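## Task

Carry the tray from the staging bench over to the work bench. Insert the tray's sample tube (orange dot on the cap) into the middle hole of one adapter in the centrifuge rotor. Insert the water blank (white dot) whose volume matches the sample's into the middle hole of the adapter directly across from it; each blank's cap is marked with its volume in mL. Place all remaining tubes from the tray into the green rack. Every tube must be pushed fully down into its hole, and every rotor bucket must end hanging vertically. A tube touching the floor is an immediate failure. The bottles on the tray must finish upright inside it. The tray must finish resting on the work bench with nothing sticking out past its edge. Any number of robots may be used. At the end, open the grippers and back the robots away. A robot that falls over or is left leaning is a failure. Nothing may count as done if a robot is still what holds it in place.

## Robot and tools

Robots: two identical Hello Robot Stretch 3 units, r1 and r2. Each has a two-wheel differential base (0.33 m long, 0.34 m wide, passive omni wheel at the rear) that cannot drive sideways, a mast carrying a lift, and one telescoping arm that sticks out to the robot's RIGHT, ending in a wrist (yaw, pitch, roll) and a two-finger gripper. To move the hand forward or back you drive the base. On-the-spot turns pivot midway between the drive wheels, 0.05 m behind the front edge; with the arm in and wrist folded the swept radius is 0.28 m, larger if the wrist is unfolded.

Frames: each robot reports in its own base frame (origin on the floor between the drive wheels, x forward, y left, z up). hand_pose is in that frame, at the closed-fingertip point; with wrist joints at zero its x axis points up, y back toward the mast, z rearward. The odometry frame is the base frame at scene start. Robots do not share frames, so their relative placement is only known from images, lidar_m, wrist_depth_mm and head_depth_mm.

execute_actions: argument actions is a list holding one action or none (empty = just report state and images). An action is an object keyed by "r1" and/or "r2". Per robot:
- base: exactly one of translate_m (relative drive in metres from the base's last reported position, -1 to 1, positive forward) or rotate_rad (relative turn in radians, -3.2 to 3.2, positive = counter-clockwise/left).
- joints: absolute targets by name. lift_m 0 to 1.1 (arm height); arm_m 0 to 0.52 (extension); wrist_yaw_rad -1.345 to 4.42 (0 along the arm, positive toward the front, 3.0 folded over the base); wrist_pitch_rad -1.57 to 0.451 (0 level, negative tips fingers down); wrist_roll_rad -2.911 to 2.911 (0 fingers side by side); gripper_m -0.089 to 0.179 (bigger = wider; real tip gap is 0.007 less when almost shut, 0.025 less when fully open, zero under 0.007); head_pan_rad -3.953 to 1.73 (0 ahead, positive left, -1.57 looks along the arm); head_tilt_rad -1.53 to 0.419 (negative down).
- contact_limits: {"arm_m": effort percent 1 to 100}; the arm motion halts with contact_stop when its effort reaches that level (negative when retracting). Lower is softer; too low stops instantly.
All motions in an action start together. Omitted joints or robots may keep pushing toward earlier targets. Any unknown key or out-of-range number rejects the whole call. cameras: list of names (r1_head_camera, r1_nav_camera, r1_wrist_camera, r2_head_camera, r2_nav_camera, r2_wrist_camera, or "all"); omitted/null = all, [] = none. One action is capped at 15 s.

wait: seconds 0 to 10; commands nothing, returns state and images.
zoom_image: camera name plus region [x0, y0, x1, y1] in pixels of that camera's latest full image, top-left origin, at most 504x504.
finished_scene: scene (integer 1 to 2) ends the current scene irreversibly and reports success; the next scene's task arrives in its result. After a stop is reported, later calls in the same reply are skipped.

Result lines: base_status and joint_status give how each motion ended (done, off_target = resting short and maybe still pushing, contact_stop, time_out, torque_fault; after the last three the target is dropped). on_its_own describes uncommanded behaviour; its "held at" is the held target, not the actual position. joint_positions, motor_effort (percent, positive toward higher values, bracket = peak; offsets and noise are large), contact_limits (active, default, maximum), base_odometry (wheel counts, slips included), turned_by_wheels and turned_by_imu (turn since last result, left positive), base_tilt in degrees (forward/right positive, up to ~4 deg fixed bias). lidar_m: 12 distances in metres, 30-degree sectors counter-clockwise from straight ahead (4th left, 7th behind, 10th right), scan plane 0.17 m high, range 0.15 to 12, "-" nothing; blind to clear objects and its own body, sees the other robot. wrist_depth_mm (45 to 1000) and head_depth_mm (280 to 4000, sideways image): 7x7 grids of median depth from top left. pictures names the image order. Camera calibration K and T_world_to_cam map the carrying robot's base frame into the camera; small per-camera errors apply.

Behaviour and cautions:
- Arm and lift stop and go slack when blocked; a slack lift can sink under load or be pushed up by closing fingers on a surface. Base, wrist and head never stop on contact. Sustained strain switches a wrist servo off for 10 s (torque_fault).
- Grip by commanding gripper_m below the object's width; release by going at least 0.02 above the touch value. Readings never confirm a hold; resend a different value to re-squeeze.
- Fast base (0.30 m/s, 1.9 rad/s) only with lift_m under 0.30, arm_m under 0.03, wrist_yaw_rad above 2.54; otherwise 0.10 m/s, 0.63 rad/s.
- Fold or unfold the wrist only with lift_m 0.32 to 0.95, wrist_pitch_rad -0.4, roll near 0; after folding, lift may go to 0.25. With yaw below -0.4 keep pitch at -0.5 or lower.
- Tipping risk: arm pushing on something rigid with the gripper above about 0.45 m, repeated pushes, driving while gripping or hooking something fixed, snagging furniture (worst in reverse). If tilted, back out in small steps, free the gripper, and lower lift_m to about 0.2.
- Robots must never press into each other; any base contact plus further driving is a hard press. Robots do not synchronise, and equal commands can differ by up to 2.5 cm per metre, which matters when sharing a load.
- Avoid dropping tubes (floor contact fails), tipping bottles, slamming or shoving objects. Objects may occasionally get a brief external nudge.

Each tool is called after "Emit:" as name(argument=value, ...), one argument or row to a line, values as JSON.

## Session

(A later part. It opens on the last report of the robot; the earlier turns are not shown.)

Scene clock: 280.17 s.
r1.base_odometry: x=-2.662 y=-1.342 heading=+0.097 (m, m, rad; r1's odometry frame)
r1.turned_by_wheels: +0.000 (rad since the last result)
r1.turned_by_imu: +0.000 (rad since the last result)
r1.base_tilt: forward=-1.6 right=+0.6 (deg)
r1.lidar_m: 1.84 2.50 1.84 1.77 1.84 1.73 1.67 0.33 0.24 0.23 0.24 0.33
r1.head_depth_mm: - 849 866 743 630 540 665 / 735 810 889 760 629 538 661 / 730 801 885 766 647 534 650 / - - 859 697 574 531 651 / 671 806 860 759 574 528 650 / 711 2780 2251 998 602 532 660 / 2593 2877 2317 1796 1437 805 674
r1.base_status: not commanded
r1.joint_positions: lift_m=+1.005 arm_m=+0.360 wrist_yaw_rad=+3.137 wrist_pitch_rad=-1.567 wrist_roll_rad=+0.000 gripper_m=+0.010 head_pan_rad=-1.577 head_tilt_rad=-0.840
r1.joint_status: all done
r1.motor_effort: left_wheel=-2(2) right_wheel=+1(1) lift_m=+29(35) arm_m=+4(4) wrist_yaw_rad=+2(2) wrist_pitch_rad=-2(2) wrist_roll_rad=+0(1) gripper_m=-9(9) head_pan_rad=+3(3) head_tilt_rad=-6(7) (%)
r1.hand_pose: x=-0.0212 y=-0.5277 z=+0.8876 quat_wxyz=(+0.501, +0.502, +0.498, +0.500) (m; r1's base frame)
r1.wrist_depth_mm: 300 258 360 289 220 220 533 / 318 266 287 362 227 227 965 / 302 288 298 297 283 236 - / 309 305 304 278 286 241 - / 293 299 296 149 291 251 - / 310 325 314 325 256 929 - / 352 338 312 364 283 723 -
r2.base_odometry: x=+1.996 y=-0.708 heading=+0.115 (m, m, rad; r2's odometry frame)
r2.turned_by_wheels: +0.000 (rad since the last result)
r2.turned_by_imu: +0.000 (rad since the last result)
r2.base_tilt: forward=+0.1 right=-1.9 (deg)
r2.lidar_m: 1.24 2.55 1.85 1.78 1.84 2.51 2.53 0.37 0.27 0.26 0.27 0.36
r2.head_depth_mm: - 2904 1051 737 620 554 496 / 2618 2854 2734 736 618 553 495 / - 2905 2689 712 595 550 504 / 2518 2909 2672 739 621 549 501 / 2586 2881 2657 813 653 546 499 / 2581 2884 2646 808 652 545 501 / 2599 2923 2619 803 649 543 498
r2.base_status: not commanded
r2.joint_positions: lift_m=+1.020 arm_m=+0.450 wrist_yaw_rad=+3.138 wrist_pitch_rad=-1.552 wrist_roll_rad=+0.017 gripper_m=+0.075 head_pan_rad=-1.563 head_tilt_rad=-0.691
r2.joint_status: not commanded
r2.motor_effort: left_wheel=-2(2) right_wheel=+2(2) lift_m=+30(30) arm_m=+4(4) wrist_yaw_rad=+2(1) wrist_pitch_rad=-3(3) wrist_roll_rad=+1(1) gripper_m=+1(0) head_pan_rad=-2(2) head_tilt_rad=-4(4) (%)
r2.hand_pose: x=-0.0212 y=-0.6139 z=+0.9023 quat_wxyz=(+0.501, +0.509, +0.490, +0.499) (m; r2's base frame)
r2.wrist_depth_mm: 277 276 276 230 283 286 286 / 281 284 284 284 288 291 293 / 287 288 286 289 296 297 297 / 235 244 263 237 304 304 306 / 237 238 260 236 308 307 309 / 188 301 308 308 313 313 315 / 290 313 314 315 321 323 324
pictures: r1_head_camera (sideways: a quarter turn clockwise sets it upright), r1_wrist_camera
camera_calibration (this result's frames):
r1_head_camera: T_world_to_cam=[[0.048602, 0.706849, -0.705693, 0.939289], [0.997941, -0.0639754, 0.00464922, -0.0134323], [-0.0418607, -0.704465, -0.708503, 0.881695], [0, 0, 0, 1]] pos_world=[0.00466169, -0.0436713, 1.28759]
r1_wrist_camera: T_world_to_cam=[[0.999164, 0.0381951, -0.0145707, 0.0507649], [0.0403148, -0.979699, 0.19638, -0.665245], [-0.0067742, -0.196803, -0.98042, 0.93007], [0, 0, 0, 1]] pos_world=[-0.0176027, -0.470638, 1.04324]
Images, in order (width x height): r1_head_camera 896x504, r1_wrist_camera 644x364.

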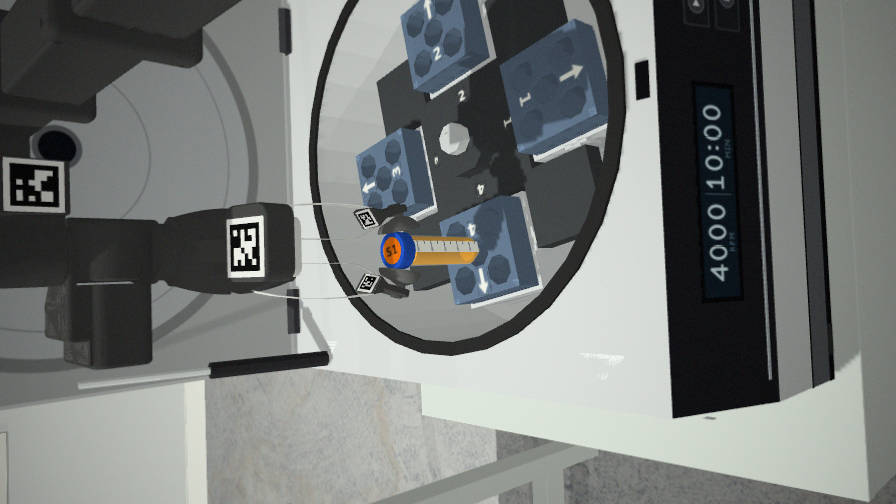

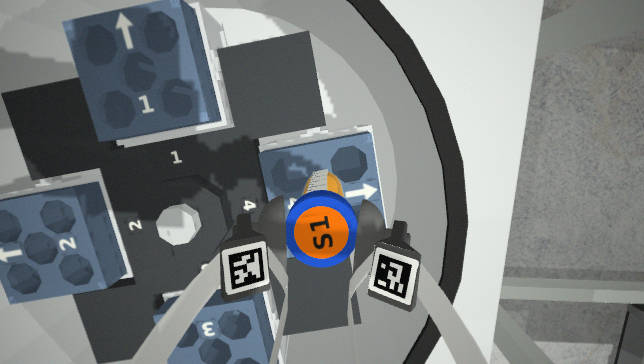

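Emit:
execute_actions(
  actions=[
    {"r1":{"joints":{"arm_m":0.377}},"r2":{"joints":{"lift_m":0.99}}},
  ],
  cameras=["r1_wrist_camera"],
)

Emit:
execute_actions(
  actions=[
    {"r1":{"joints":{"lift_m":0.965}},"r2":{"joints":{"gripper_m":0.01}}},
  ],
  cameras=["r1_head_camera","r1_wrist_camera","r2_wrist_camera"],
)

Scene clock: 287.60 s.
r1.base_odometry: x=-2.662 y=-1.342 heading=+0.097 (m, m, rad; r1's odometry frame)
r1.turned_by_wheels: +0.000 (rad since the last result)
r1.turned_by_imu: +0.000 (rad since the last result)
r1.base_tilt: forward=-1.7 right=+0.6 (deg)
r1.lidar_m: 1.84 2.51 1.84 1.78 1.84 1.73 1.67 0.33 0.24 0.23 0.24 0.33
r1.head_depth_mm: - 852 863 744 629 540 666 / 734 810 891 759 629 538 660 / 718 801 886 765 647 533 650 / - - 863 718 573 529 650 / 673 804 862 758 574 527 651 / 721 2801 2242 1002 602 532 659 / 2615 2851 2322 1804 1440 805 675
r1.base_status: not commanded
r1.joint_positions: lift_m=+1.005 arm_m=+0.377 wrist_yaw_rad=+3.137 wrist_pitch_rad=-1.567 wrist_roll_rad=+0.000 gripper_m=+0.010 head_pan_rad=-1.577 head_tilt_rad=-0.840
r1.joint_status: all done
r1.motor_effort: left_wheel=-2(2) right_wheel=+1(1) lift_m=+29(30) arm_m=+4(5) wrist_yaw_rad=+2(2) wrist_pitch_rad=-2(2) wrist_roll_rad=+1(1) gripper_m=-9(10) head_pan_rad=+3(3) head_tilt_rad=-7(7) (%)
r1.hand_pose: x=-0.0212 y=-0.5447 z=+0.8876 quat_wxyz=(+0.501, +0.502, +0.498, +0.500) (m; r1's base frame)
r1.wrist_depth_mm: 309 261 283 291 219 220 586 / 294 266 288 368 244 228 995 / 301 299 298 297 284 233 - / 293 306 301 274 296 241 - / 295 312 313 149 283 251 - / 337 330 323 325 253 926 - / 340 340 310 371 268 664 -
r2.base_odometry: x=+1.996 y=-0.708 heading=+0.115 (m, m, rad; r2's odometry frame)
r2.turned_by_wheels: +0.000 (rad since the last result)
r2.turned_by_imu: +0.000 (rad since the last result)
r2.base_tilt: forward=+0.0 right=-1.9 (deg)
r2.lidar_m: 1.24 2.55 1.86 1.79 1.85 2.52 2.53 0.37 0.27 0.26 0.27 0.36
r2.head_depth_mm: 2508 - 1005 738 621 554 496 / 2468 2915 2691 735 617 553 495 / 2485 2953 1039 701 596 550 504 / 2575 2998 1854 739 619 549 502 / 2578 2919 2644 812 653 547 501 / 2584 2926 2645 807 651 544 500 / 2587 2919 2617 806 649 544 498
r2.base_status: not commanded
r2.joint_positions: lift_m=+0.990 arm_m=+0.450 wrist_yaw_rad=+3.138 wrist_pitch_rad=-1.552 wrist_roll_rad=+0.017 gripper_m=+0.075 head_pan_rad=-1.563 head_tilt_rad=-0.691
r2.joint_status: all done
r2.motor_effort: left_wheel=-2(2) right_wheel=+2(1) lift_m=+30(30) arm_m=+4(3) wrist_yaw_rad=+2(2) wrist_pitch_rad=-3(3) wrist_roll_rad=+1(1) gripper_m=+0(1) head_pan_rad=-2(2) head_tilt_rad=-4(4) (%)
r2.hand_pose: x=-0.0212 y=-0.6139 z=+0.8723 quat_wxyz=(+0.501, +0.509, +0.490, +0.499) (m; r2's base frame)
r2.wrist_depth_mm: 250 248 248 206 257 259 259 / 254 252 254 258 262 260 265 / 257 258 261 261 267 268 269 / 206 212 238 209 268 272 273 / 206 210 210 210 279 278 278 / 211 274 280 152 280 285 285 / 275 279 281 284 289 290 293
pictures: r1_wrist_camera
camera_calibration (this result's frames):
r1_wrist_camera: T_world_to_cam=[[0.999164, 0.0381951, -0.0145708, 0.0514142], [0.0403148, -0.979699, 0.19638, -0.681901], [-0.00677419, -0.196803, -0.98042, 0.926724], [0, 0, 0, 1]] pos_world=[-0.0176028, -0.487638, 1.04324]
Images, in order (width x height): r1_wrist_camera 644x364.

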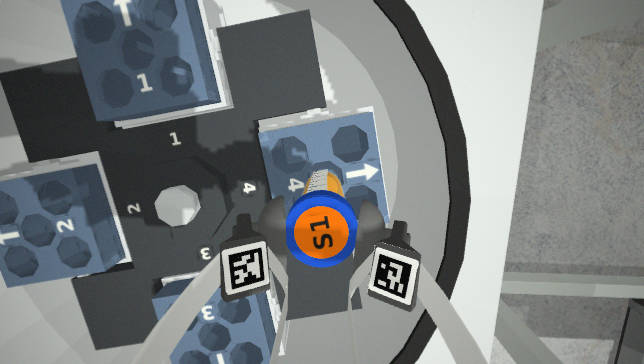

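Scene clock: 288.77 s.
r1.base_odometry: x=-2.662 y=-1.342 heading=+0.097 (m, m, rad; r1's odometry frame)
r1.turned_by_wheels: +0.000 (rad since the last result)
r1.turned_by_imu: +0.000 (rad since the last result)
r1.base_tilt: forward=-1.7 right=+0.7 (deg)
r1.lidar_m: 1.84 2.52 1.84 1.78 1.85 1.73 1.67 0.33 0.24 0.23 0.24 0.33
r1.head_depth_mm: 700 - 851 743 630 541 666 / 672 828 890 760 631 537 660 / - 806 884 767 649 533 649 / 674 - 856 699 573 530 648 / 696 827 864 761 574 527 649 / 723 2822 2241 1004 602 532 659 / 2615 2833 2334 1795 1433 805 674
r1.base_status: not commanded
r1.joint_positions: lift_m=+0.965 arm_m=+0.377 wrist_yaw_rad=+3.137 wrist_pitch_rad=-1.567 wrist_roll_rad=+0.000 gripper_m=+0.010 head_pan_rad=-1.577 head_tilt_rad=-0.840
r1.joint_status: all done
r1.motor_effort: left_wheel=-2(2) right_wheel=+0(1) lift_m=+30(29) arm_m=+4(4) wrist_yaw_rad=+2(2) wrist_pitch_rad=-2(2) wrist_roll_rad=+1(1) gripper_m=-9(10) head_pan_rad=+3(3) head_tilt_rad=-7(7) (%)
r1.hand_pose: x=-0.0212 y=-0.5447 z=+0.8476 quat_wxyz=(+0.501, +0.502, +0.498, +0.500) (m; r1's base frame)
r1.wrist_depth_mm: 223 222 243 268 190 183 498 / 240 228 252 360 244 187 949 / 259 261 259 259 264 192 - / 266 248 263 234 260 198 - / 256 255 268 149 260 204 - / 272 284 281 280 245 211 - / 299 293 270 299 267 220 -
r2.base_odometry: x=+1.996 y=-0.708 heading=+0.115 (m, m, rad; r2's odometry frame)
r2.turned_by_wheels: +0.000 (rad since the last result)
r2.turned_by_imu: +0.000 (rad since the last result)
r2.base_tilt: forward=-0.1 right=-1.9 (deg)
r2.lidar_m: 1.23 2.55 1.85 1.78 1.85 2.51 2.53 0.37 0.27 0.26 0.27 0.36
r2.head_depth_mm: 2493 - 1011 739 620 554 496 / 2467 2902 2706 735 618 552 495 / 2476 2948 1040 699 595 551 504 / 2556 3022 1849 733 619 548 501 / 2563 2930 2640 815 655 546 500 / 2591 2902 2640 808 652 544 499 / 2586 2910 2623 803 649 544 497
r2.base_status: not commanded
r2.joint_positions: lift_m=+0.990 arm_m=+0.450 wrist_yaw_rad=+3.138 wrist_pitch_rad=-1.552 wrist_roll_rad=+0.017 gripper_m=+0.010 head_pan_rad=-1.563 head_tilt_rad=-0.691
r2.joint_status: all done
r2.motor_effort: left_wheel=-3(3) right_wheel=+2(2) lift_m=+30(30) arm_m=+4(4) wrist_yaw_rad=+1(2) wrist_pitch_rad=-3(3) wrist_roll_rad=+1(1) gripper_m=-8(82) head_pan_rad=-2(2) head_tilt_rad=-2(3) (%)
r2.hand_pose: x=-0.0212 y=-0.6139 z=+0.8723 quat_wxyz=(+0.501, +0.509, +0.490, +0.499) (m; r2's base frame)
r2.wrist_depth_mm: 249 251 249 207 257 257 257 / 253 255 255 254 261 261 263 / 260 259 260 259 264 270 269 / 205 211 237 211 272 270 274 / 206 210 211 209 274 279 280 / 203 275 258 150 281 286 286 / 274 279 281 285 288 291 293
pictures: r1_head_camera (sideways: a quarter turn clockwise sets it upright), r1_wrist_camera, r2_wrist_camera
camera_calibration (this result's frames):
r1_head_camera: T_world_to_cam=[[0.048602, 0.706849, -0.705693, 0.939289], [0.997941, -0.0639754, 0.00464921, -0.0134323], [-0.0418607, -0.704465, -0.708503, 0.881695], [0, 0, 0, 1]] pos_world=[0.00466169, -0.0436713, 1.28759]
r1_wrist_camera: T_world_to_cam=[[0.999164, 0.0381942, -0.0145707, 0.0508308], [0.040314, -0.979699, 0.19638, -0.674044], [-0.00677436, -0.196803, -0.98042, 0.887498], [0, 0, 0, 1]] pos_world=[-0.0176027, -0.487639, 1.00323]
r2_wrist_camera: T_world_to_cam=[[0.999252, -0.030051, 0.0243508, -0.0177459], [-0.0325884, -0.993223, 0.111566, -0.66774], [0.0208331, -0.112276, -0.993459, 0.957142], [0, 0, 0, 1]] pos_world=[-0.0239682, -0.556283, 1.02581]
Images, in order (width x height): r1_head_camera 896x504, r1_wrist_camera 644x364, r2_wrist_camera 644x364.

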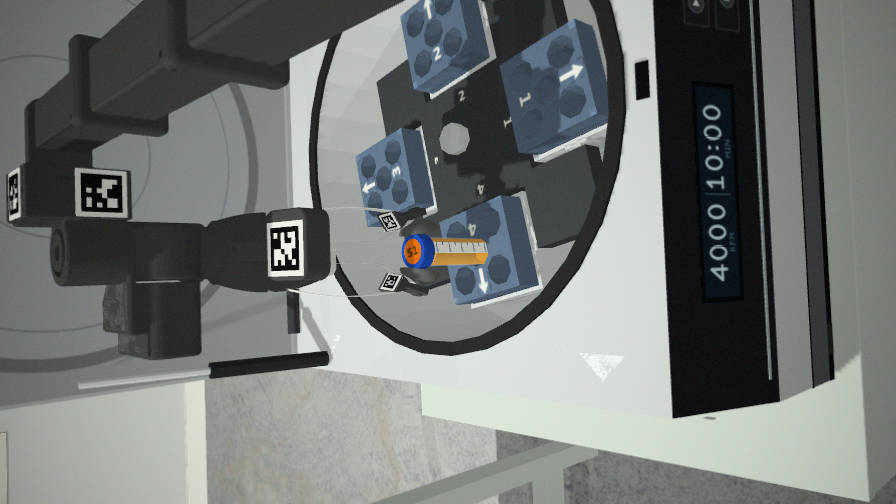

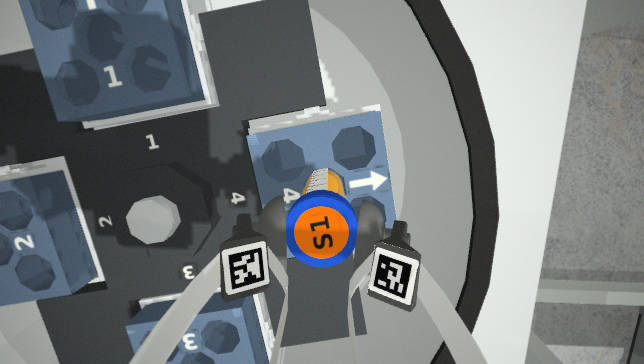

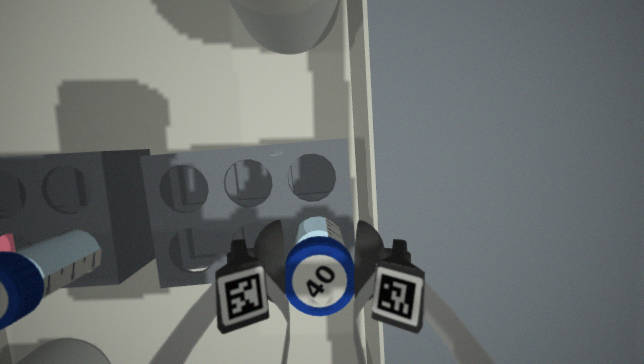

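Emit:
execute_actions(
  actions=[
    {"r1":{"joints":{"lift_m":0.905}},"r2":{"joints":{"lift_m":1.097}}},
  ],
  cameras=["r1_head_camera","r1_wrist_camera","r2_head_camera"],
)

Scene clock: 293.20 s.
r1.base_odometry: x=-2.662 y=-1.342 heading=+0.097 (m, m, rad; r1's odometry frame)
r1.turned_by_wheels: +0.000 (rad since the last result)
r1.turned_by_imu: -0.001 (rad since the last result)
r1.base_tilt: forward=-1.6 right=+0.7 (deg)
r1.lidar_m: 1.84 2.51 1.84 1.77 1.85 1.73 1.67 0.33 0.24 0.23 0.24 0.33
r1.head_depth_mm: 711 807 - - 618 542 667 / 707 - 893 756 629 537 660 / 697 843 887 777 647 533 648 / 699 - - 702 575 530 649 / 698 772 835 762 575 528 651 / 721 2809 2238 1003 603 532 661 / 2590 2851 2311 1802 1438 806 674
r1.base_status: not commanded
r1.joint_positions: lift_m=+0.908 arm_m=+0.377 wrist_yaw_rad=+3.137 wrist_pitch_rad=-1.570 wrist_roll_rad=+0.000 gripper_m=+0.010 head_pan_rad=-1.577 head_tilt_rad=-0.840
r1.joint_status: lift_m contact_stop (moved -0.057 of -0.060)
r1.on_its_own: lift_m is slack since a contact_stop, until your next command for it
r1.motor_effort: left_wheel=-3(2) right_wheel=+1(1) lift_m=+35(32) arm_m=+5(5) wrist_yaw_rad=+2(2) wrist_pitch_rad=-1(2) wrist_roll_rad=+0(1) gripper_m=-10(9) head_pan_rad=+3(3) head_tilt_rad=-8(5) (%)
r1.hand_pose: x=-0.0212 y=-0.5454 z=+0.7904 quat_wxyz=(+0.501, +0.501, +0.499, +0.499) (m; r1's base frame)
r1.wrist_depth_mm: 171 188 190 270 191 128 130 / 171 189 195 197 247 132 133 / 204 203 201 201 234 146 136 / 207 207 208 180 232 158 142 / 194 192 213 148 258 166 146 / 224 202 223 199 245 164 152 / 232 228 225 228 270 158 157
r2.base_odometry: x=+1.996 y=-0.708 heading=+0.115 (m, m, rad; r2's odometry frame)
r2.turned_by_wheels: +0.000 (rad since the last result)
r2.turned_by_imu: +0.000 (rad since the last result)
r2.base_tilt: forward=-0.1 right=-2.0 (deg)
r2.lidar_m: 1.24 2.55 1.85 1.79 1.85 2.51 2.53 0.37 0.27 0.26 0.27 0.36
r2.head_depth_mm: 2546 2855 1048 740 619 554 497 / 2541 2884 2717 736 618 552 495 / - 2943 1037 723 596 550 504 / 2609 2967 1030 749 620 548 501 / 2582 2929 2652 811 652 547 501 / 2597 2909 2636 809 650 545 499 / 2586 2904 2632 808 649 544 498
r2.base_status: not commanded
r2.joint_positions: lift_m=+1.097 arm_m=+0.450 wrist_yaw_rad=+3.138 wrist_pitch_rad=-1.552 wrist_roll_rad=+0.017 gripper_m=+0.010 head_pan_rad=-1.563 head_tilt_rad=-0.691
r2.joint_status: all done
r2.motor_effort: left_wheel=-3(3) right_wheel=+2(1) lift_m=+46(48) arm_m=+3(4) wrist_yaw_rad=+1(2) wrist_pitch_rad=-3(3) wrist_roll_rad=+1(1) gripper_m=-8(8) head_pan_rad=-2(3) head_tilt_rad=-3(3) (%)
r2.hand_pose: x=-0.0212 y=-0.6139 z=+0.9788 quat_wxyz=(+0.501, +0.509, +0.490, +0.499) (m; r2's base frame)
r2.wrist_depth_mm: 338 347 353 234 356 358 363 / 349 357 363 358 360 363 361 / 338 364 368 365 372 376 379 / 310 312 341 340 379 381 379 / 318 298 370 220 385 393 389 / 354 380 389 150 393 397 401 / 314 316 388 384 406 402 405
pictures: r1_head_camera (sideways: a quarter turn clockwise sets it upright), r1_wrist_camera, r2_head_camera (sideways: a quarter turn clockwise sets it upright)
camera_calibration (this result's frames):
r1_head_camera: T_world_to_cam=[[0.0486018, 0.706853, -0.705689, 0.939283], [0.997941, -0.0639752, 0.00464888, -0.0134318], [-0.0418605, -0.704461, -0.708507, 0.8817], [0, 0, 0, 1]] pos_world=[0.0046617, -0.0436712, 1.28759]
r1_wrist_camera: T_world_to_cam=[[0.999164, 0.0381512, -0.0146848, 0.0500929], [0.0403125, -0.97917, 0.199, -0.66526], [-0.00678682, -0.199426, -0.979889, 0.829408], [0, 0, 0, 1]] pos_world=[-0.0176037, -0.487909, 0.945851]
r2_head_camera: T_world_to_cam=[[-0.0471254, 0.63257, -0.773068, 1.02359], [0.998621, 0.0477533, -0.0218003, 0.0288272], [0.0231263, -0.773029, -0.633949, 0.780423], [0, 0, 0, 1]] pos_world=[0.00140127, -0.0455784, 1.28668]
Images, in order (width x height): r1_head_camera 896x504, r1_wrist_camera 644x364, r2_head_camera 896x504.

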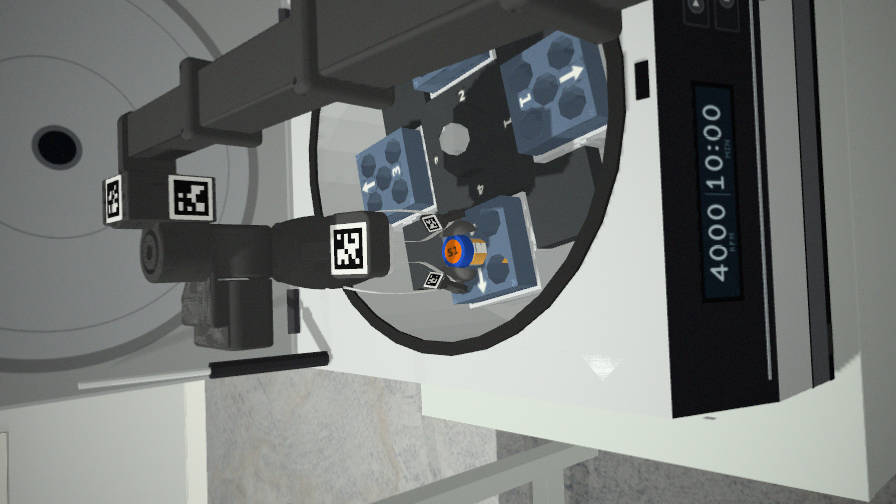

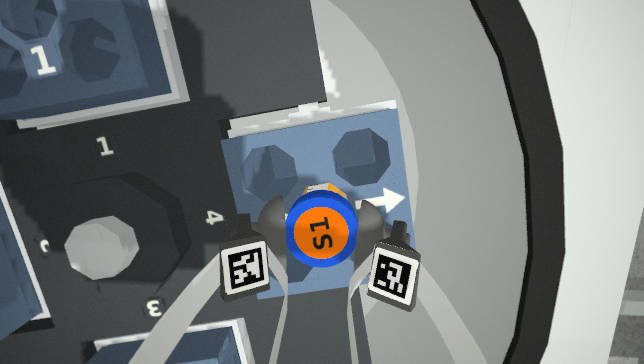

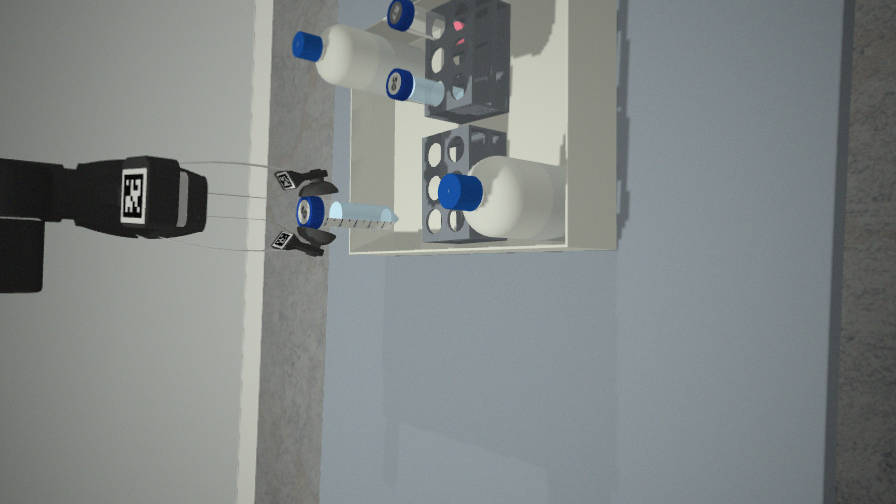

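Emit:
execute_actions(
  actions=[
    {"r1":{"joints":{"gripper_m":0.06,"lift_m":0.91}},"r2":{"joints":{"arm_m":0.411}}},
  ],
  cameras=["r2_wrist_camera"],
)

Emit:
execute_actions(
  actions=[
    {"r1":{"joints":{"lift_m":1.1}},"r2":{"base":{"translate_m":-0.51}}},
  ],
  cameras=["r1_head_camera","r1_wrist_camera","r2_head_camera","r2_wrist_camera"],
)

Scene clock: 300.77 s.
r1.base_odometry: x=-2.662 y=-1.342 heading=+0.097 (m, m, rad; r1's odometry frame)
r1.turned_by_wheels: +0.000 (rad since the last result)
r1.turned_by_imu: +0.000 (rad since the last result)
r1.base_tilt: forward=-1.6 right=+0.5 (deg)
r1.lidar_m: 1.84 2.50 1.85 1.78 1.85 1.73 1.67 0.33 0.24 0.23 0.24 0.33
r1.head_depth_mm: 711 797 - - 619 540 665 / 706 - 893 757 630 536 659 / 693 842 884 755 647 533 651 / 700 - - 727 575 530 650 / 696 773 833 753 573 527 650 / 722 2816 2228 1003 602 533 660 / 2607 2848 2323 1808 1443 806 677
r1.base_status: not commanded
r1.joint_positions: lift_m=+0.910 arm_m=+0.377 wrist_yaw_rad=+3.137 wrist_pitch_rad=-1.569 wrist_roll_rad=+0.000 gripper_m=+0.060 head_pan_rad=-1.577 head_tilt_rad=-0.840
r1.joint_status: all done
r1.motor_effort: left_wheel=-2(2) right_wheel=+1(1) lift_m=+41(42) arm_m=+5(4) wrist_yaw_rad=+2(2) wrist_pitch_rad=-1(1) wrist_roll_rad=+1(0) gripper_m=+0(79) head_pan_rad=+2(3) head_tilt_rad=-7(6) (%)
r1.hand_pose: x=-0.0212 y=-0.5453 z=+0.7922 quat_wxyz=(+0.501, +0.501, +0.498, +0.499) (m; r1's base frame)
r1.wrist_depth_mm: 173 188 192 272 191 129 131 / 173 193 197 198 248 134 134 / 207 205 203 201 234 146 138 / 209 208 208 181 234 158 142 / 196 193 214 157 260 166 147 / 225 203 224 206 329 164 153 / 233 229 227 229 250 155 159
r2.base_odometry: x=+1.996 y=-0.708 heading=+0.115 (m, m, rad; r2's odometry frame)
r2.turned_by_wheels: +0.000 (rad since the last result)
r2.turned_by_imu: +0.000 (rad since the last result)
r2.base_tilt: forward=-0.1 right=-2.0 (deg)
r2.lidar_m: 1.24 2.55 1.85 1.78 1.85 2.51 2.53 0.37 0.27 0.26 0.27 0.36
r2.head_depth_mm: 2532 2868 1053 739 621 554 496 / 2573 2891 2692 737 618 553 504 / - 3004 2704 699 596 550 504 / 2633 2946 1835 747 620 548 503 / 2552 2906 2619 812 654 547 500 / 2592 2901 2646 809 651 546 500 / 2591 2907 2623 805 649 544 497
r2.base_status: not commanded
r2.joint_positions: lift_m=+1.097 arm_m=+0.411 wrist_yaw_rad=+3.138 wrist_pitch_rad=-1.552 wrist_roll_rad=+0.017 gripper_m=+0.010 head_pan_rad=-1.563 head_tilt_rad=-0.691
r2.joint_status: all done
r2.motor_effort: left_wheel=-3(3) right_wheel=+2(1) lift_m=+46(46) arm_m=-5(5) wrist_yaw_rad=+1(2) wrist_pitch_rad=-3(3) wrist_roll_rad=+1(1) gripper_m=-9(8) head_pan_rad=-2(2) head_tilt_rad=-3(3) (%)
r2.hand_pose: x=-0.0212 y=-0.5758 z=+0.9788 quat_wxyz=(+0.501, +0.509, +0.490, +0.499) (m; r2's base frame)
r2.wrist_depth_mm: 350 335 316 222 358 362 363 / 343 352 358 236 367 367 369 / 347 360 363 363 376 376 377 / 331 369 368 368 383 380 386 / 315 316 341 219 380 391 395 / 320 323 390 149 390 394 401 / 350 355 398 396 402 400 406
pictures: r2_wrist_camera
camera_calibration (this result's frames):
r2_wrist_camera: T_world_to_cam=[[0.999252, -0.030051, 0.0243508, -0.0191949], [-0.0325884, -0.993223, 0.111566, -0.641782], [0.0208331, -0.112276, -0.993459, 1.06725], [0, 0, 0, 1]] pos_world=[-0.0239682, -0.518183, 1.13234]
Images, in order (width x height): r2_wrist_camera 644x364.

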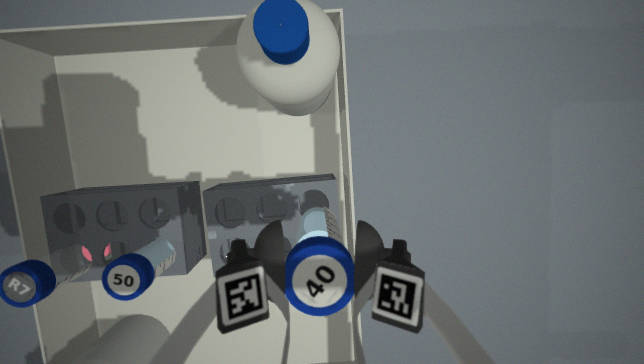

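Scene clock: 307.10 s.
r1.base_odometry: x=-2.662 y=-1.342 heading=+0.097 (m, m, rad; r1's odometry frame)
r1.turned_by_wheels: +0.000 (rad since the last result)
r1.turned_by_imu: -0.001 (rad since the last result)
r1.base_tilt: forward=-1.6 right=+0.6 (deg)
r1.lidar_m: 1.84 2.50 1.84 1.77 1.84 1.73 1.66 0.33 0.24 0.23 0.24 0.33
r1.head_depth_mm: 712 814 866 742 630 541 665 / 707 810 892 762 629 537 659 / 702 805 884 778 648 534 650 / - 820 870 743 573 530 649 / 697 796 832 759 574 527 651 / 720 2800 2235 1000 604 532 661 / 2617 2853 2344 1801 1440 807 676
r1.base_status: not commanded
r1.joint_positions: lift_m=+1.099 arm_m=+0.377 wrist_yaw_rad=+3.137 wrist_pitch_rad=-1.569 wrist_roll_rad=+0.000 gripper_m=+0.060 head_pan_rad=-1.577 head_tilt_rad=-0.840
r1.joint_status: all done
r1.motor_effort: left_wheel=-2(2) right_wheel=+1(1) lift_m=+41(40) arm_m=+4(5) wrist_yaw_rad=+2(2) wrist_pitch_rad=-1(1) wrist_roll_rad=+1(1) gripper_m=+0(1) head_pan_rad=+2(3) head_tilt_rad=-6(7) (%)
r1.hand_pose: x=-0.0212 y=-0.5453 z=+0.9815 quat_wxyz=(+0.501, +0.501, +0.498, +0.499) (m; r1's base frame)
r1.wrist_depth_mm: 331 381 417 372 307 697 585 / 371 387 375 385 316 - - / 400 390 391 384 328 - - / 389 395 381 373 343 - - / 392 413 410 417 345 - - / 376 430 411 437 362 - 479 / 383 396 425 386 372 723 442
r2.base_odometry: x=+1.489 y=-0.767 heading=+0.115 (m, m, rad; r2's odometry frame)
r2.turned_by_wheels: +0.000 (rad since the last result)
r2.turned_by_imu: +0.002 (rad since the last result)
r2.base_tilt: forward=-0.1 right=-2.1 (deg)
r2.lidar_m: 0.99 2.53 1.85 1.78 1.84 2.52 2.03 0.36 0.27 0.26 0.27 0.37
r2.head_depth_mm: 2540 2847 2709 828 665 553 506 / 2556 2879 2706 824 661 552 506 / - 2994 2677 736 659 550 504 / 2632 2954 1844 755 656 549 501 / 2575 2907 2642 815 653 547 500 / 2570 2913 2610 784 652 546 499 / 2587 2896 873 734 615 543 1089
r2.base_status: done
r2.joint_positions: lift_m=+1.097 arm_m=+0.411 wrist_yaw_rad=+3.138 wrist_pitch_rad=-1.552 wrist_roll_rad=+0.017 gripper_m=+0.010 head_pan_rad=-1.563 head_tilt_rad=-0.691
r2.joint_status: not commanded
r2.motor_effort: left_wheel=-4(10) right_wheel=+1(3) lift_m=+46(46) arm_m=-4(4) wrist_yaw_rad=+1(2) wrist_pitch_rad=-3(3) wrist_roll_rad=+1(1) gripper_m=-8(8) head_pan_rad=-2(3) head_tilt_rad=-3(3) (%)
r2.hand_pose: x=-0.0212 y=-0.5758 z=+0.9788 quat_wxyz=(+0.501, +0.509, +0.490, +0.499) (m; r2's base frame)
r2.wrist_depth_mm: 349 350 352 355 356 360 360 / - 353 363 367 366 366 365 / - 365 367 371 370 373 370 / - 373 368 371 383 374 351 / - 379 383 221 385 386 328 / - 387 384 150 391 398 388 / - 394 395 393 403 403 339
pictures: r1_head_camera (sideways: a quarter turn clockwise sets it upright), r1_wrist_camera, r2_head_camera (sideways: a quarter turn clockwise sets it upright), r2_wrist_camera
camera_calibration (this result's frames):
r1_head_camera: T_world_to_cam=[[0.0486018, 0.706853, -0.705689, 0.939283], [0.997941, -0.0639752, 0.00464888, -0.0134318], [-0.0418605, -0.704461, -0.708507, 0.8817], [0, 0, 0, 1]] pos_world=[0.0046617, -0.0436712, 1.28759]
r1_wrist_camera: T_world_to_cam=[[0.999164, 0.0381616, -0.0146635, 0.0528784], [0.040315, -0.979269, 0.19851, -0.702737], [-0.00678402, -0.198936, -0.979989, 1.01705], [0, 0, 0, 1]] pos_world=[-0.0176037, -0.487859, 1.13697]
r2_head_camera: T_world_to_cam=[[-0.0471253, 0.63257, -0.773068, 1.02359], [0.998621, 0.0477532, -0.0218003, 0.0288272], [0.0231262, -0.773029, -0.633949, 0.780423], [0, 0, 0, 1]] pos_world=[0.00140127, -0.0455784, 1.28668]
r2_wrist_camera: T_world_to_cam=[[0.999252, -0.0300506, 0.0243508, -0.0191947], [-0.0325881, -0.993223, 0.111566, -0.641782], [0.0208331, -0.112276, -0.993459, 1.06725], [0, 0, 0, 1]] pos_world=[-0.0239682, -0.518183, 1.13234]
Images, in order (width x height): r1_head_camera 896x504, r1_wrist_camera 644x364, r2_head_camera 896x504, r2_wrist_camera 644x364.

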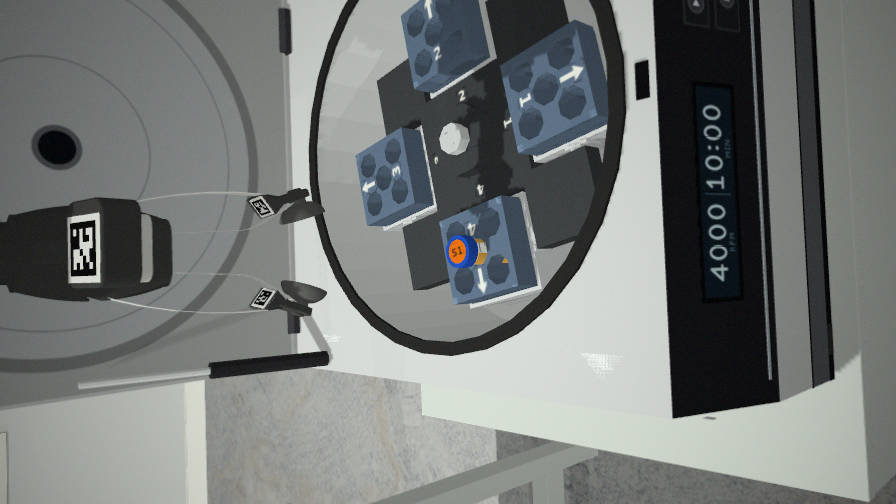

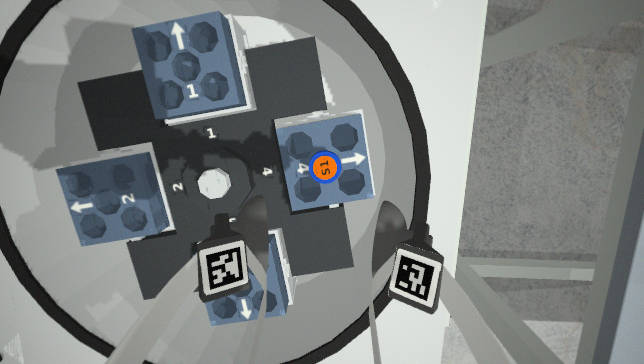

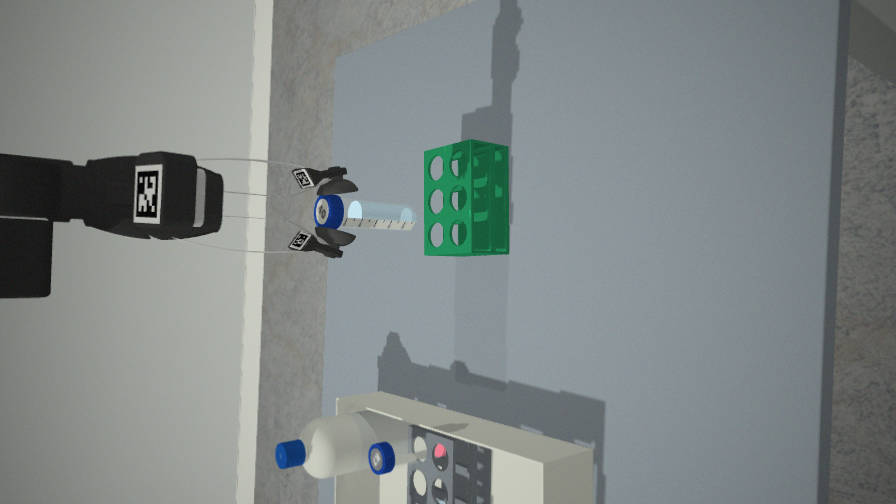

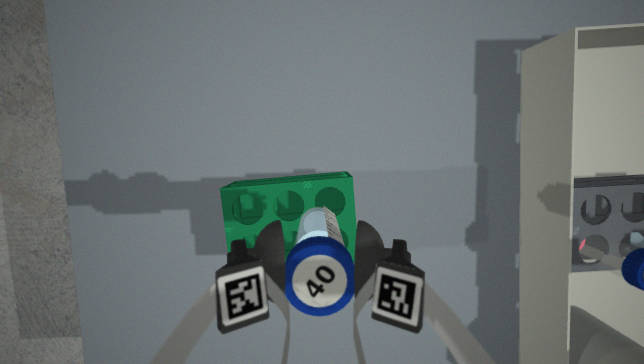

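Emit:
execute_actions(
  actions=[
    {"r1":{"base":{"translate_m":1.0},"joints":{"arm_m":0.435,"gripper_m":0.075,"head_tilt_rad":-0.7}},"r2":{"base":{"translate_m":-0.065},"joints":{"arm_m":0.415}}},
  ],
  cameras=["r2_wrist_camera"],
)

Emit:
execute_actions(
  actions=[
    {"r1":{"base":{"translate_m":0.259}},"r2":{"joints":{"lift_m":1.055}}},
  ],
  cameras=["r1_wrist_camera","r2_head_camera","r2_wrist_camera"],
)

Scene clock: 327.67 s.
r1.base_odometry: x=-1.667 y=-1.246 heading=+0.097 (m, m, rad; r1's odometry frame)
r1.turned_by_wheels: +0.000 (rad since the last result)
r1.turned_by_imu: -0.002 (rad since the last result)
r1.base_tilt: forward=-1.5 right=+0.6 (deg)
r1.lidar_m: 2.61 2.51 1.84 1.77 1.84 2.52 0.91 0.64 0.95 0.92 0.96 0.86
r1.head_depth_mm: 2634 2935 2906 886 709 584 498 / 2594 2897 2939 889 706 585 499 / 2564 2871 2959 893 706 585 499 / - - 2950 894 708 586 500 / 2642 2855 3003 833 705 587 501 / 2532 2855 2984 836 706 588 501 / 2544 2805 2967 879 691 584 502
r1.base_status: done
r1.joint_positions: lift_m=+1.099 arm_m=+0.435 wrist_yaw_rad=+3.137 wrist_pitch_rad=-1.569 wrist_roll_rad=+0.000 gripper_m=+0.075 head_pan_rad=-1.577 head_tilt_rad=-0.705
r1.joint_status: all done
r1.motor_effort: left_wheel=-2(3) right_wheel=+0(4) lift_m=+41(41) arm_m=+5(5) wrist_yaw_rad=+2(2) wrist_pitch_rad=-1(1) wrist_roll_rad=+1(1) gripper_m=-1(59) head_pan_rad=+3(3) head_tilt_rad=+4(23) (%)
r1.hand_pose: x=-0.0212 y=-0.6033 z=+0.9815 quat_wxyz=(+0.501, +0.501, +0.498, +0.499) (m; r1's base frame)
r1.wrist_depth_mm: 353 356 350 350 347 347 344 / 367 365 363 361 360 356 355 / 377 375 376 370 367 364 364 / 392 386 384 381 323 321 310 / 399 401 393 391 381 353 380 / 418 410 409 410 408 398 399 / 426 429 426 424 317 394 404
r2.base_odometry: x=+1.425 y=-0.774 heading=+0.115 (m, m, rad; r2's odometry frame)
r2.turned_by_wheels: +0.000 (rad since the last result)
r2.turned_by_imu: +0.000 (rad since the last result)
r2.base_tilt: forward=-0.1 right=-2.1 (deg)
r2.lidar_m: 0.99 2.54 1.85 1.78 1.84 2.51 1.96 2.14 0.27 0.26 0.27 0.37
r2.head_depth_mm: 2514 2892 2714 2029 682 552 508 / 2533 2858 2705 825 661 552 504 / - 3027 1868 795 659 550 504 / 2610 2975 1837 734 655 549 502 / 2571 2908 2655 813 654 546 500 / 2570 2927 2627 808 651 545 500 / 2590 2935 877 765 648 543 1088
r2.base_status: done
r2.joint_positions: lift_m=+1.097 arm_m=+0.415 wrist_yaw_rad=+3.138 wrist_pitch_rad=-1.552 wrist_roll_rad=+0.017 gripper_m=+0.010 head_pan_rad=-1.563 head_tilt_rad=-0.691
r2.joint_status: all done
r2.motor_effort: left_wheel=-3(10) right_wheel=+2(4) lift_m=+45(46) arm_m=+4(4) wrist_yaw_rad=+2(2) wrist_pitch_rad=-3(3) wrist_roll_rad=+1(1) gripper_m=-8(8) head_pan_rad=-3(2) head_tilt_rad=-3(3) (%)
r2.hand_pose: x=-0.0212 y=-0.5789 z=+0.9788 quat_wxyz=(+0.501, +0.509, +0.490, +0.499) (m; r2's base frame)
r2.wrist_depth_mm: - 348 355 360 358 359 364 / - 359 360 360 369 363 347 / - 366 364 370 371 378 345 / - 370 369 370 379 379 350 / - 382 385 220 385 384 359 / - 392 382 150 393 398 360 / - - 395 401 396 403 371
pictures: r2_wrist_camera
camera_calibration (this result's frames):
r2_wrist_camera: T_world_to_cam=[[0.999252, -0.0300473, 0.0243508, -0.0192858], [-0.0325848, -0.993223, 0.111566, -0.644856], [0.0208335, -0.112276, -0.993459, 1.0669], [0, 0, 0, 1]] pos_world=[-0.0239684, -0.521277, 1.13234]
Images, in order (width x height): r2_wrist_camera 644x364.

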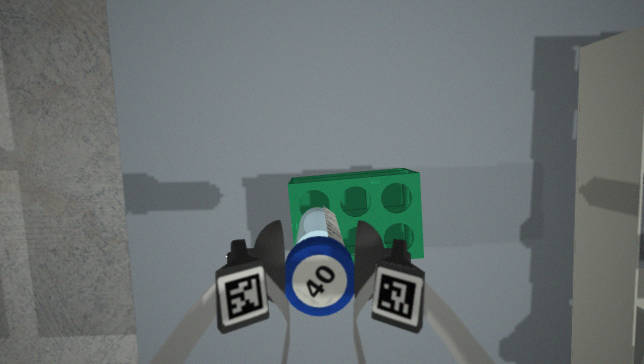

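Scene clock: 331.40 s.
r1.base_odometry: x=-1.409 y=-1.221 heading=+0.097 (m, m, rad; r1's odometry frame)
r1.turned_by_wheels: +0.000 (rad since the last result)
r1.turned_by_imu: -0.001 (rad since the last result)
r1.base_tilt: forward=-1.7 right=+0.8 (deg)
r1.lidar_m: 2.35 2.50 1.84 1.77 1.84 2.53 1.06 0.88 0.95 0.92 0.96 0.61
r1.head_depth_mm: 2616 2898 2919 887 679 585 497 / 2594 2892 2937 841 702 584 497 / 2576 2867 2937 829 704 584 499 / - - 2935 857 684 586 500 / 2654 2844 3022 831 561 585 500 / 2558 2835 2956 903 709 588 501 / 2524 2809 2846 900 712 588 502
r1.base_status: done
r1.joint_positions: lift_m=+1.099 arm_m=+0.435 wrist_yaw_rad=+3.137 wrist_pitch_rad=-1.569 wrist_roll_rad=+0.000 gripper_m=+0.075 head_pan_rad=-1.577 head_tilt_rad=-0.705
r1.joint_status: not commanded
r1.motor_effort: left_wheel=-2(1) right_wheel=+0(5) lift_m=+41(41) arm_m=+5(5) wrist_yaw_rad=+2(2) wrist_pitch_rad=-1(1) wrist_roll_rad=+1(1) gripper_m=-1(1) head_pan_rad=+2(3) head_tilt_rad=+4(4) (%)
r1.hand_pose: x=-0.0212 y=-0.6033 z=+0.9815 quat_wxyz=(+0.501, +0.501, +0.498, +0.499) (m; r1's base frame)
r1.wrist_depth_mm: 356 336 350 348 216 351 349 / 363 358 359 356 318 360 355 / 375 366 368 368 364 369 367 / 388 357 325 323 318 380 376 / 401 396 387 388 357 390 387 / 418 412 404 406 409 403 407 / 430 281 349 394 377 420 417
r2.base_odometry: x=+1.425 y=-0.774 heading=+0.115 (m, m, rad; r2's odometry frame)
r2.turned_by_wheels: +0.000 (rad since the last result)
r2.turned_by_imu: +0.000 (rad since the last result)
r2.base_tilt: forward=-0.2 right=-2.1 (deg)
r2.lidar_m: 0.99 2.53 1.85 1.77 1.85 2.51 1.96 2.14 0.27 0.26 0.27 0.37
r2.head_depth_mm: 2631 2869 2729 2042 682 555 507 / 2587 2886 2708 824 662 553 506 / - 2856 2680 794 658 550 504 / 2480 2859 2678 728 656 547 501 / 2564 2915 2634 810 652 545 501 / 2551 2923 1461 810 651 546 499 / 2522 2832 874 766 648 543 1089
r2.base_status: not commanded
r2.joint_positions: lift_m=+1.055 arm_m=+0.415 wrist_yaw_rad=+3.138 wrist_pitch_rad=-1.552 wrist_roll_rad=+0.017 gripper_m=+0.010 head_pan_rad=-1.563 head_tilt_rad=-0.691
r2.joint_status: all done
r2.motor_effort: left_wheel=-4(3) right_wheel=+2(2) lift_m=+31(36) arm_m=+4(4) wrist_yaw_rad=+2(1) wrist_pitch_rad=-3(3) wrist_roll_rad=+1(1) gripper_m=-8(8) head_pan_rad=-2(2) head_tilt_rad=-3(3) (%)
r2.hand_pose: x=-0.0212 y=-0.5789 z=+0.9373 quat_wxyz=(+0.501, +0.509, +0.490, +0.499) (m; r2's base frame)
r2.wrist_depth_mm: - 312 316 316 314 319 319 / - 317 317 323 326 323 327 / - 325 324 330 330 330 332 / - 331 335 333 332 338 339 / - 337 343 221 309 341 344 / - 347 341 150 348 352 352 / - 353 352 354 362 360 358
pictures: r1_wrist_camera, r2_head_camera (sideways: a quarter turn clockwise sets it upright), r2_wrist_camera
camera_calibration (this result's frames):
r1_wrist_camera: T_world_to_cam=[[0.999164, 0.0381617, -0.0146633, 0.0550914], [0.0403151, -0.97927, 0.198505, -0.759523], [-0.00678398, -0.19893, -0.97999, 1.00552], [0, 0, 0, 1]] pos_world=[-0.0176037, -0.545853, 1.13697]
r2_head_camera: T_world_to_cam=[[-0.0471253, 0.63257, -0.773068, 1.02359], [0.998621, 0.047753, -0.0218003, 0.0288272], [0.0231261, -0.773029, -0.633948, 0.780423], [0, 0, 0, 1]] pos_world=[0.00140126, -0.0455784, 1.28668]
r2_wrist_camera: T_world_to_cam=[[0.999252, -0.030048, 0.0243508, -0.0182747], [-0.0325854, -0.993223, 0.111566, -0.640225], [0.0208334, -0.112276, -0.993459, 1.02563], [0, 0, 0, 1]] pos_world=[-0.0239683, -0.521282, 1.09079]
Images, in order (width x height): r1_wrist_camera 644x364, r2_head_camera 896x504, r2_wrist_camera 644x364.

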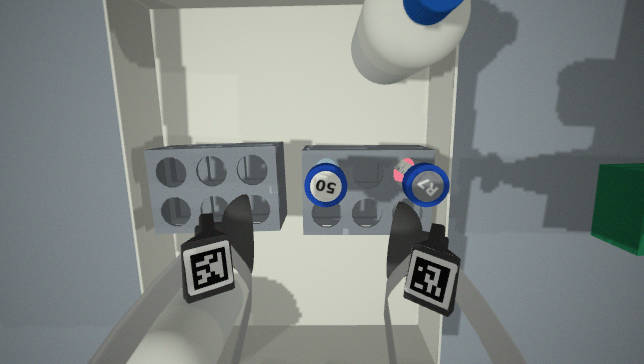

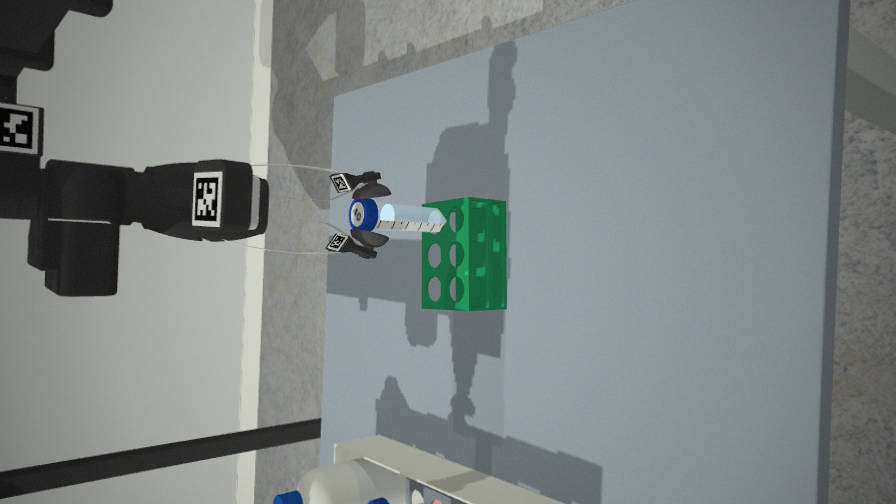

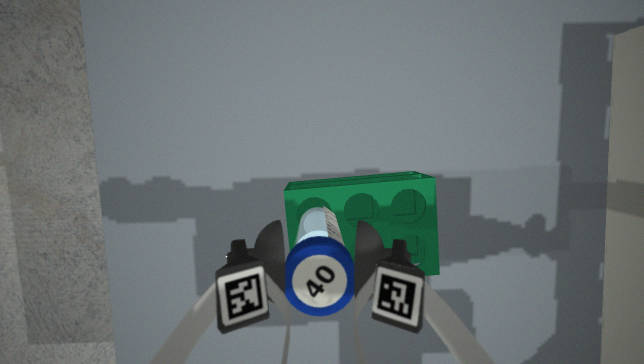

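Emit:
execute_actions(
  actions=[
    {"r1":{"joints":{"lift_m":1.02,"gripper_m":0.062}},"r2":{"joints":{"lift_m":1.025}}},
  ],
  cameras=["r1_wrist_camera","r2_head_camera","r2_wrist_camera"],
)

Scene clock: 338.07 s.
r1.base_odometry: x=-1.409 y=-1.221 heading=+0.097 (m, m, rad; r1's odometry frame)
r1.turned_by_wheels: +0.000 (rad since the last result)
r1.turned_by_imu: +0.000 (rad since the last result)
r1.base_tilt: forward=-1.7 right=+0.6 (deg)
r1.lidar_m: 2.35 2.50 1.84 1.77 1.84 2.53 1.05 0.88 0.95 0.92 0.96 0.61
r1.head_depth_mm: 2586 - 2912 888 678 584 498 / 2532 2932 2947 842 702 584 499 / 2507 2889 2956 818 702 586 499 / 2506 - 2675 814 684 586 500 / 2548 2966 2984 812 561 586 500 / 2543 2850 2963 899 711 587 502 / 2533 2805 2851 897 712 589 501
r1.base_status: not commanded
r1.joint_positions: lift_m=+1.020 arm_m=+0.435 wrist_yaw_rad=+3.137 wrist_pitch_rad=-1.569 wrist_roll_rad=+0.000 gripper_m=+0.062 head_pan_rad=-1.577 head_tilt_rad=-0.705
r1.joint_status: all done
r1.motor_effort: left_wheel=-2(2) right_wheel=+1(0) lift_m=+29(36) arm_m=+4(5) wrist_yaw_rad=+2(2) wrist_pitch_rad=-1(1) wrist_roll_rad=+1(1) gripper_m=+1(56) head_pan_rad=+3(3) head_tilt_rad=+3(3) (%)
r1.hand_pose: x=-0.0212 y=-0.6033 z=+0.9027 quat_wxyz=(+0.501, +0.501, +0.498, +0.499) (m; r1's base frame)
r1.wrist_depth_mm: 230 277 277 275 161 206 273 / 241 284 284 283 283 281 283 / 252 293 291 291 291 291 291 / 252 245 244 238 235 297 299 / 315 252 270 247 243 306 307 / 330 282 323 322 - 318 319 / 339 271 327 335 329 332 330
r2.base_odometry: x=+1.425 y=-0.774 heading=+0.115 (m, m, rad; r2's odometry frame)
r2.turned_by_wheels: +0.000 (rad since the last result)
r2.turned_by_imu: +0.000 (rad since the last result)
r2.base_tilt: forward=+0.0 right=-2.0 (deg)
r2.lidar_m: 0.99 2.54 1.84 1.78 1.85 2.51 1.96 2.15 0.27 0.26 0.27 0.37
r2.head_depth_mm: - 2929 2740 2035 683 556 507 / 2648 2863 2709 823 661 552 505 / - 2888 2695 793 658 550 504 / 2528 2952 2687 724 656 548 502 / 2568 2913 2677 811 654 546 500 / 2587 2926 1466 809 652 545 499 / 2501 2858 880 764 648 544 1090
r2.base_status: not commanded
r2.joint_positions: lift_m=+1.025 arm_m=+0.415 wrist_yaw_rad=+3.138 wrist_pitch_rad=-1.552 wrist_roll_rad=+0.017 gripper_m=+0.010 head_pan_rad=-1.563 head_tilt_rad=-0.691
r2.joint_status: all done
r2.motor_effort: left_wheel=-4(3) right_wheel=+1(2) lift_m=+31(33) arm_m=+4(4) wrist_yaw_rad=+1(1) wrist_pitch_rad=-3(3) wrist_roll_rad=+1(1) gripper_m=-8(8) head_pan_rad=-2(2) head_tilt_rad=-4(3) (%)
r2.hand_pose: x=-0.0212 y=-0.5789 z=+0.9073 quat_wxyz=(+0.501, +0.509, +0.490, +0.499) (m; r2's base frame)
r2.wrist_depth_mm: - 286 288 289 292 291 295 / - 290 290 293 295 299 298 / - 297 298 298 302 302 305 / - 301 303 301 305 309 312 / - 309 308 207 255 315 316 / - 309 312 150 259 323 321 / - 316 322 327 331 328 331
pictures: r1_wrist_camera, r2_head_camera (sideways: a quarter turn clockwise sets it upright), r2_wrist_camera
camera_calibration (this result's frames):
r1_wrist_camera: T_world_to_cam=[[0.999164, 0.0381617, -0.0146632, 0.0539362], [0.040315, -0.97927, 0.198505, -0.743885], [-0.00678399, -0.19893, -0.97999, 0.928309], [0, 0, 0, 1]] pos_world=[-0.0176037, -0.545854, 1.05819]
r2_head_camera: T_world_to_cam=[[-0.0471253, 0.63257, -0.773068, 1.02359], [0.998621, 0.0477532, -0.0218003, 0.0288272], [0.0231262, -0.773029, -0.633949, 0.780423], [0, 0, 0, 1]] pos_world=[0.00140127, -0.0455784, 1.28668]
r2_wrist_camera: T_world_to_cam=[[0.999252, -0.0300476, 0.0243508, -0.0175441], [-0.032585, -0.993223, 0.111566, -0.636879], [0.0208335, -0.112276, -0.993459, 0.995829], [0, 0, 0, 1]] pos_world=[-0.0239684, -0.521282, 1.0608]
Images, in order (width x height): r1_wrist_camera 644x364, r2_head_camera 896x504, r2_wrist_camera 644x364.

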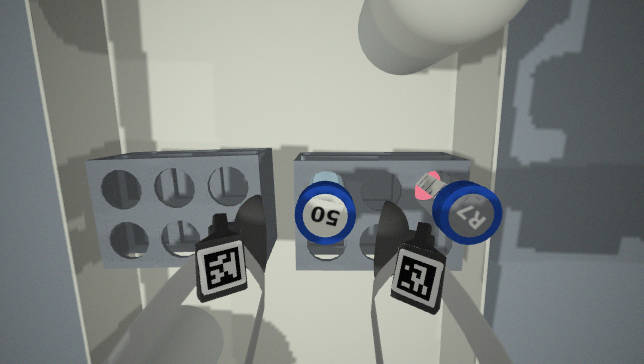

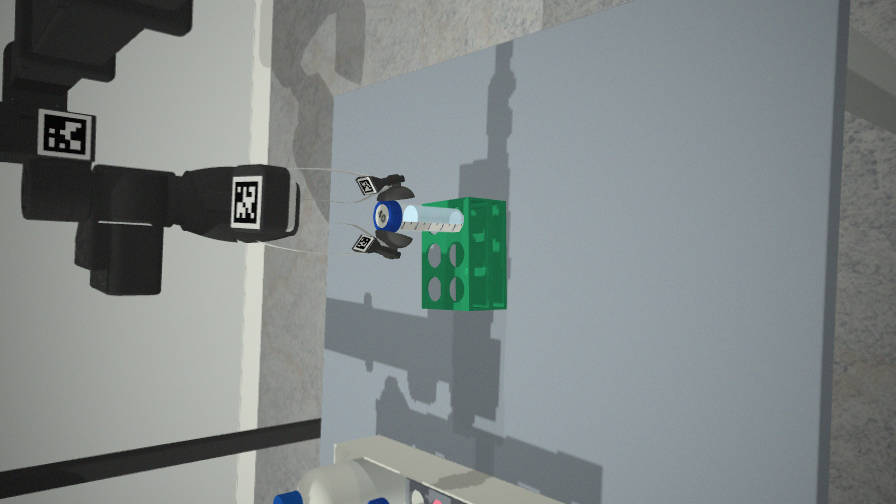

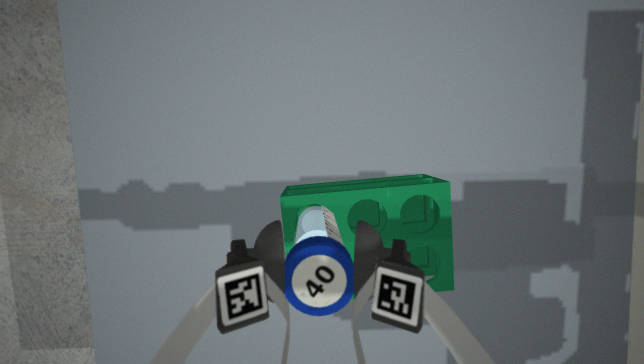

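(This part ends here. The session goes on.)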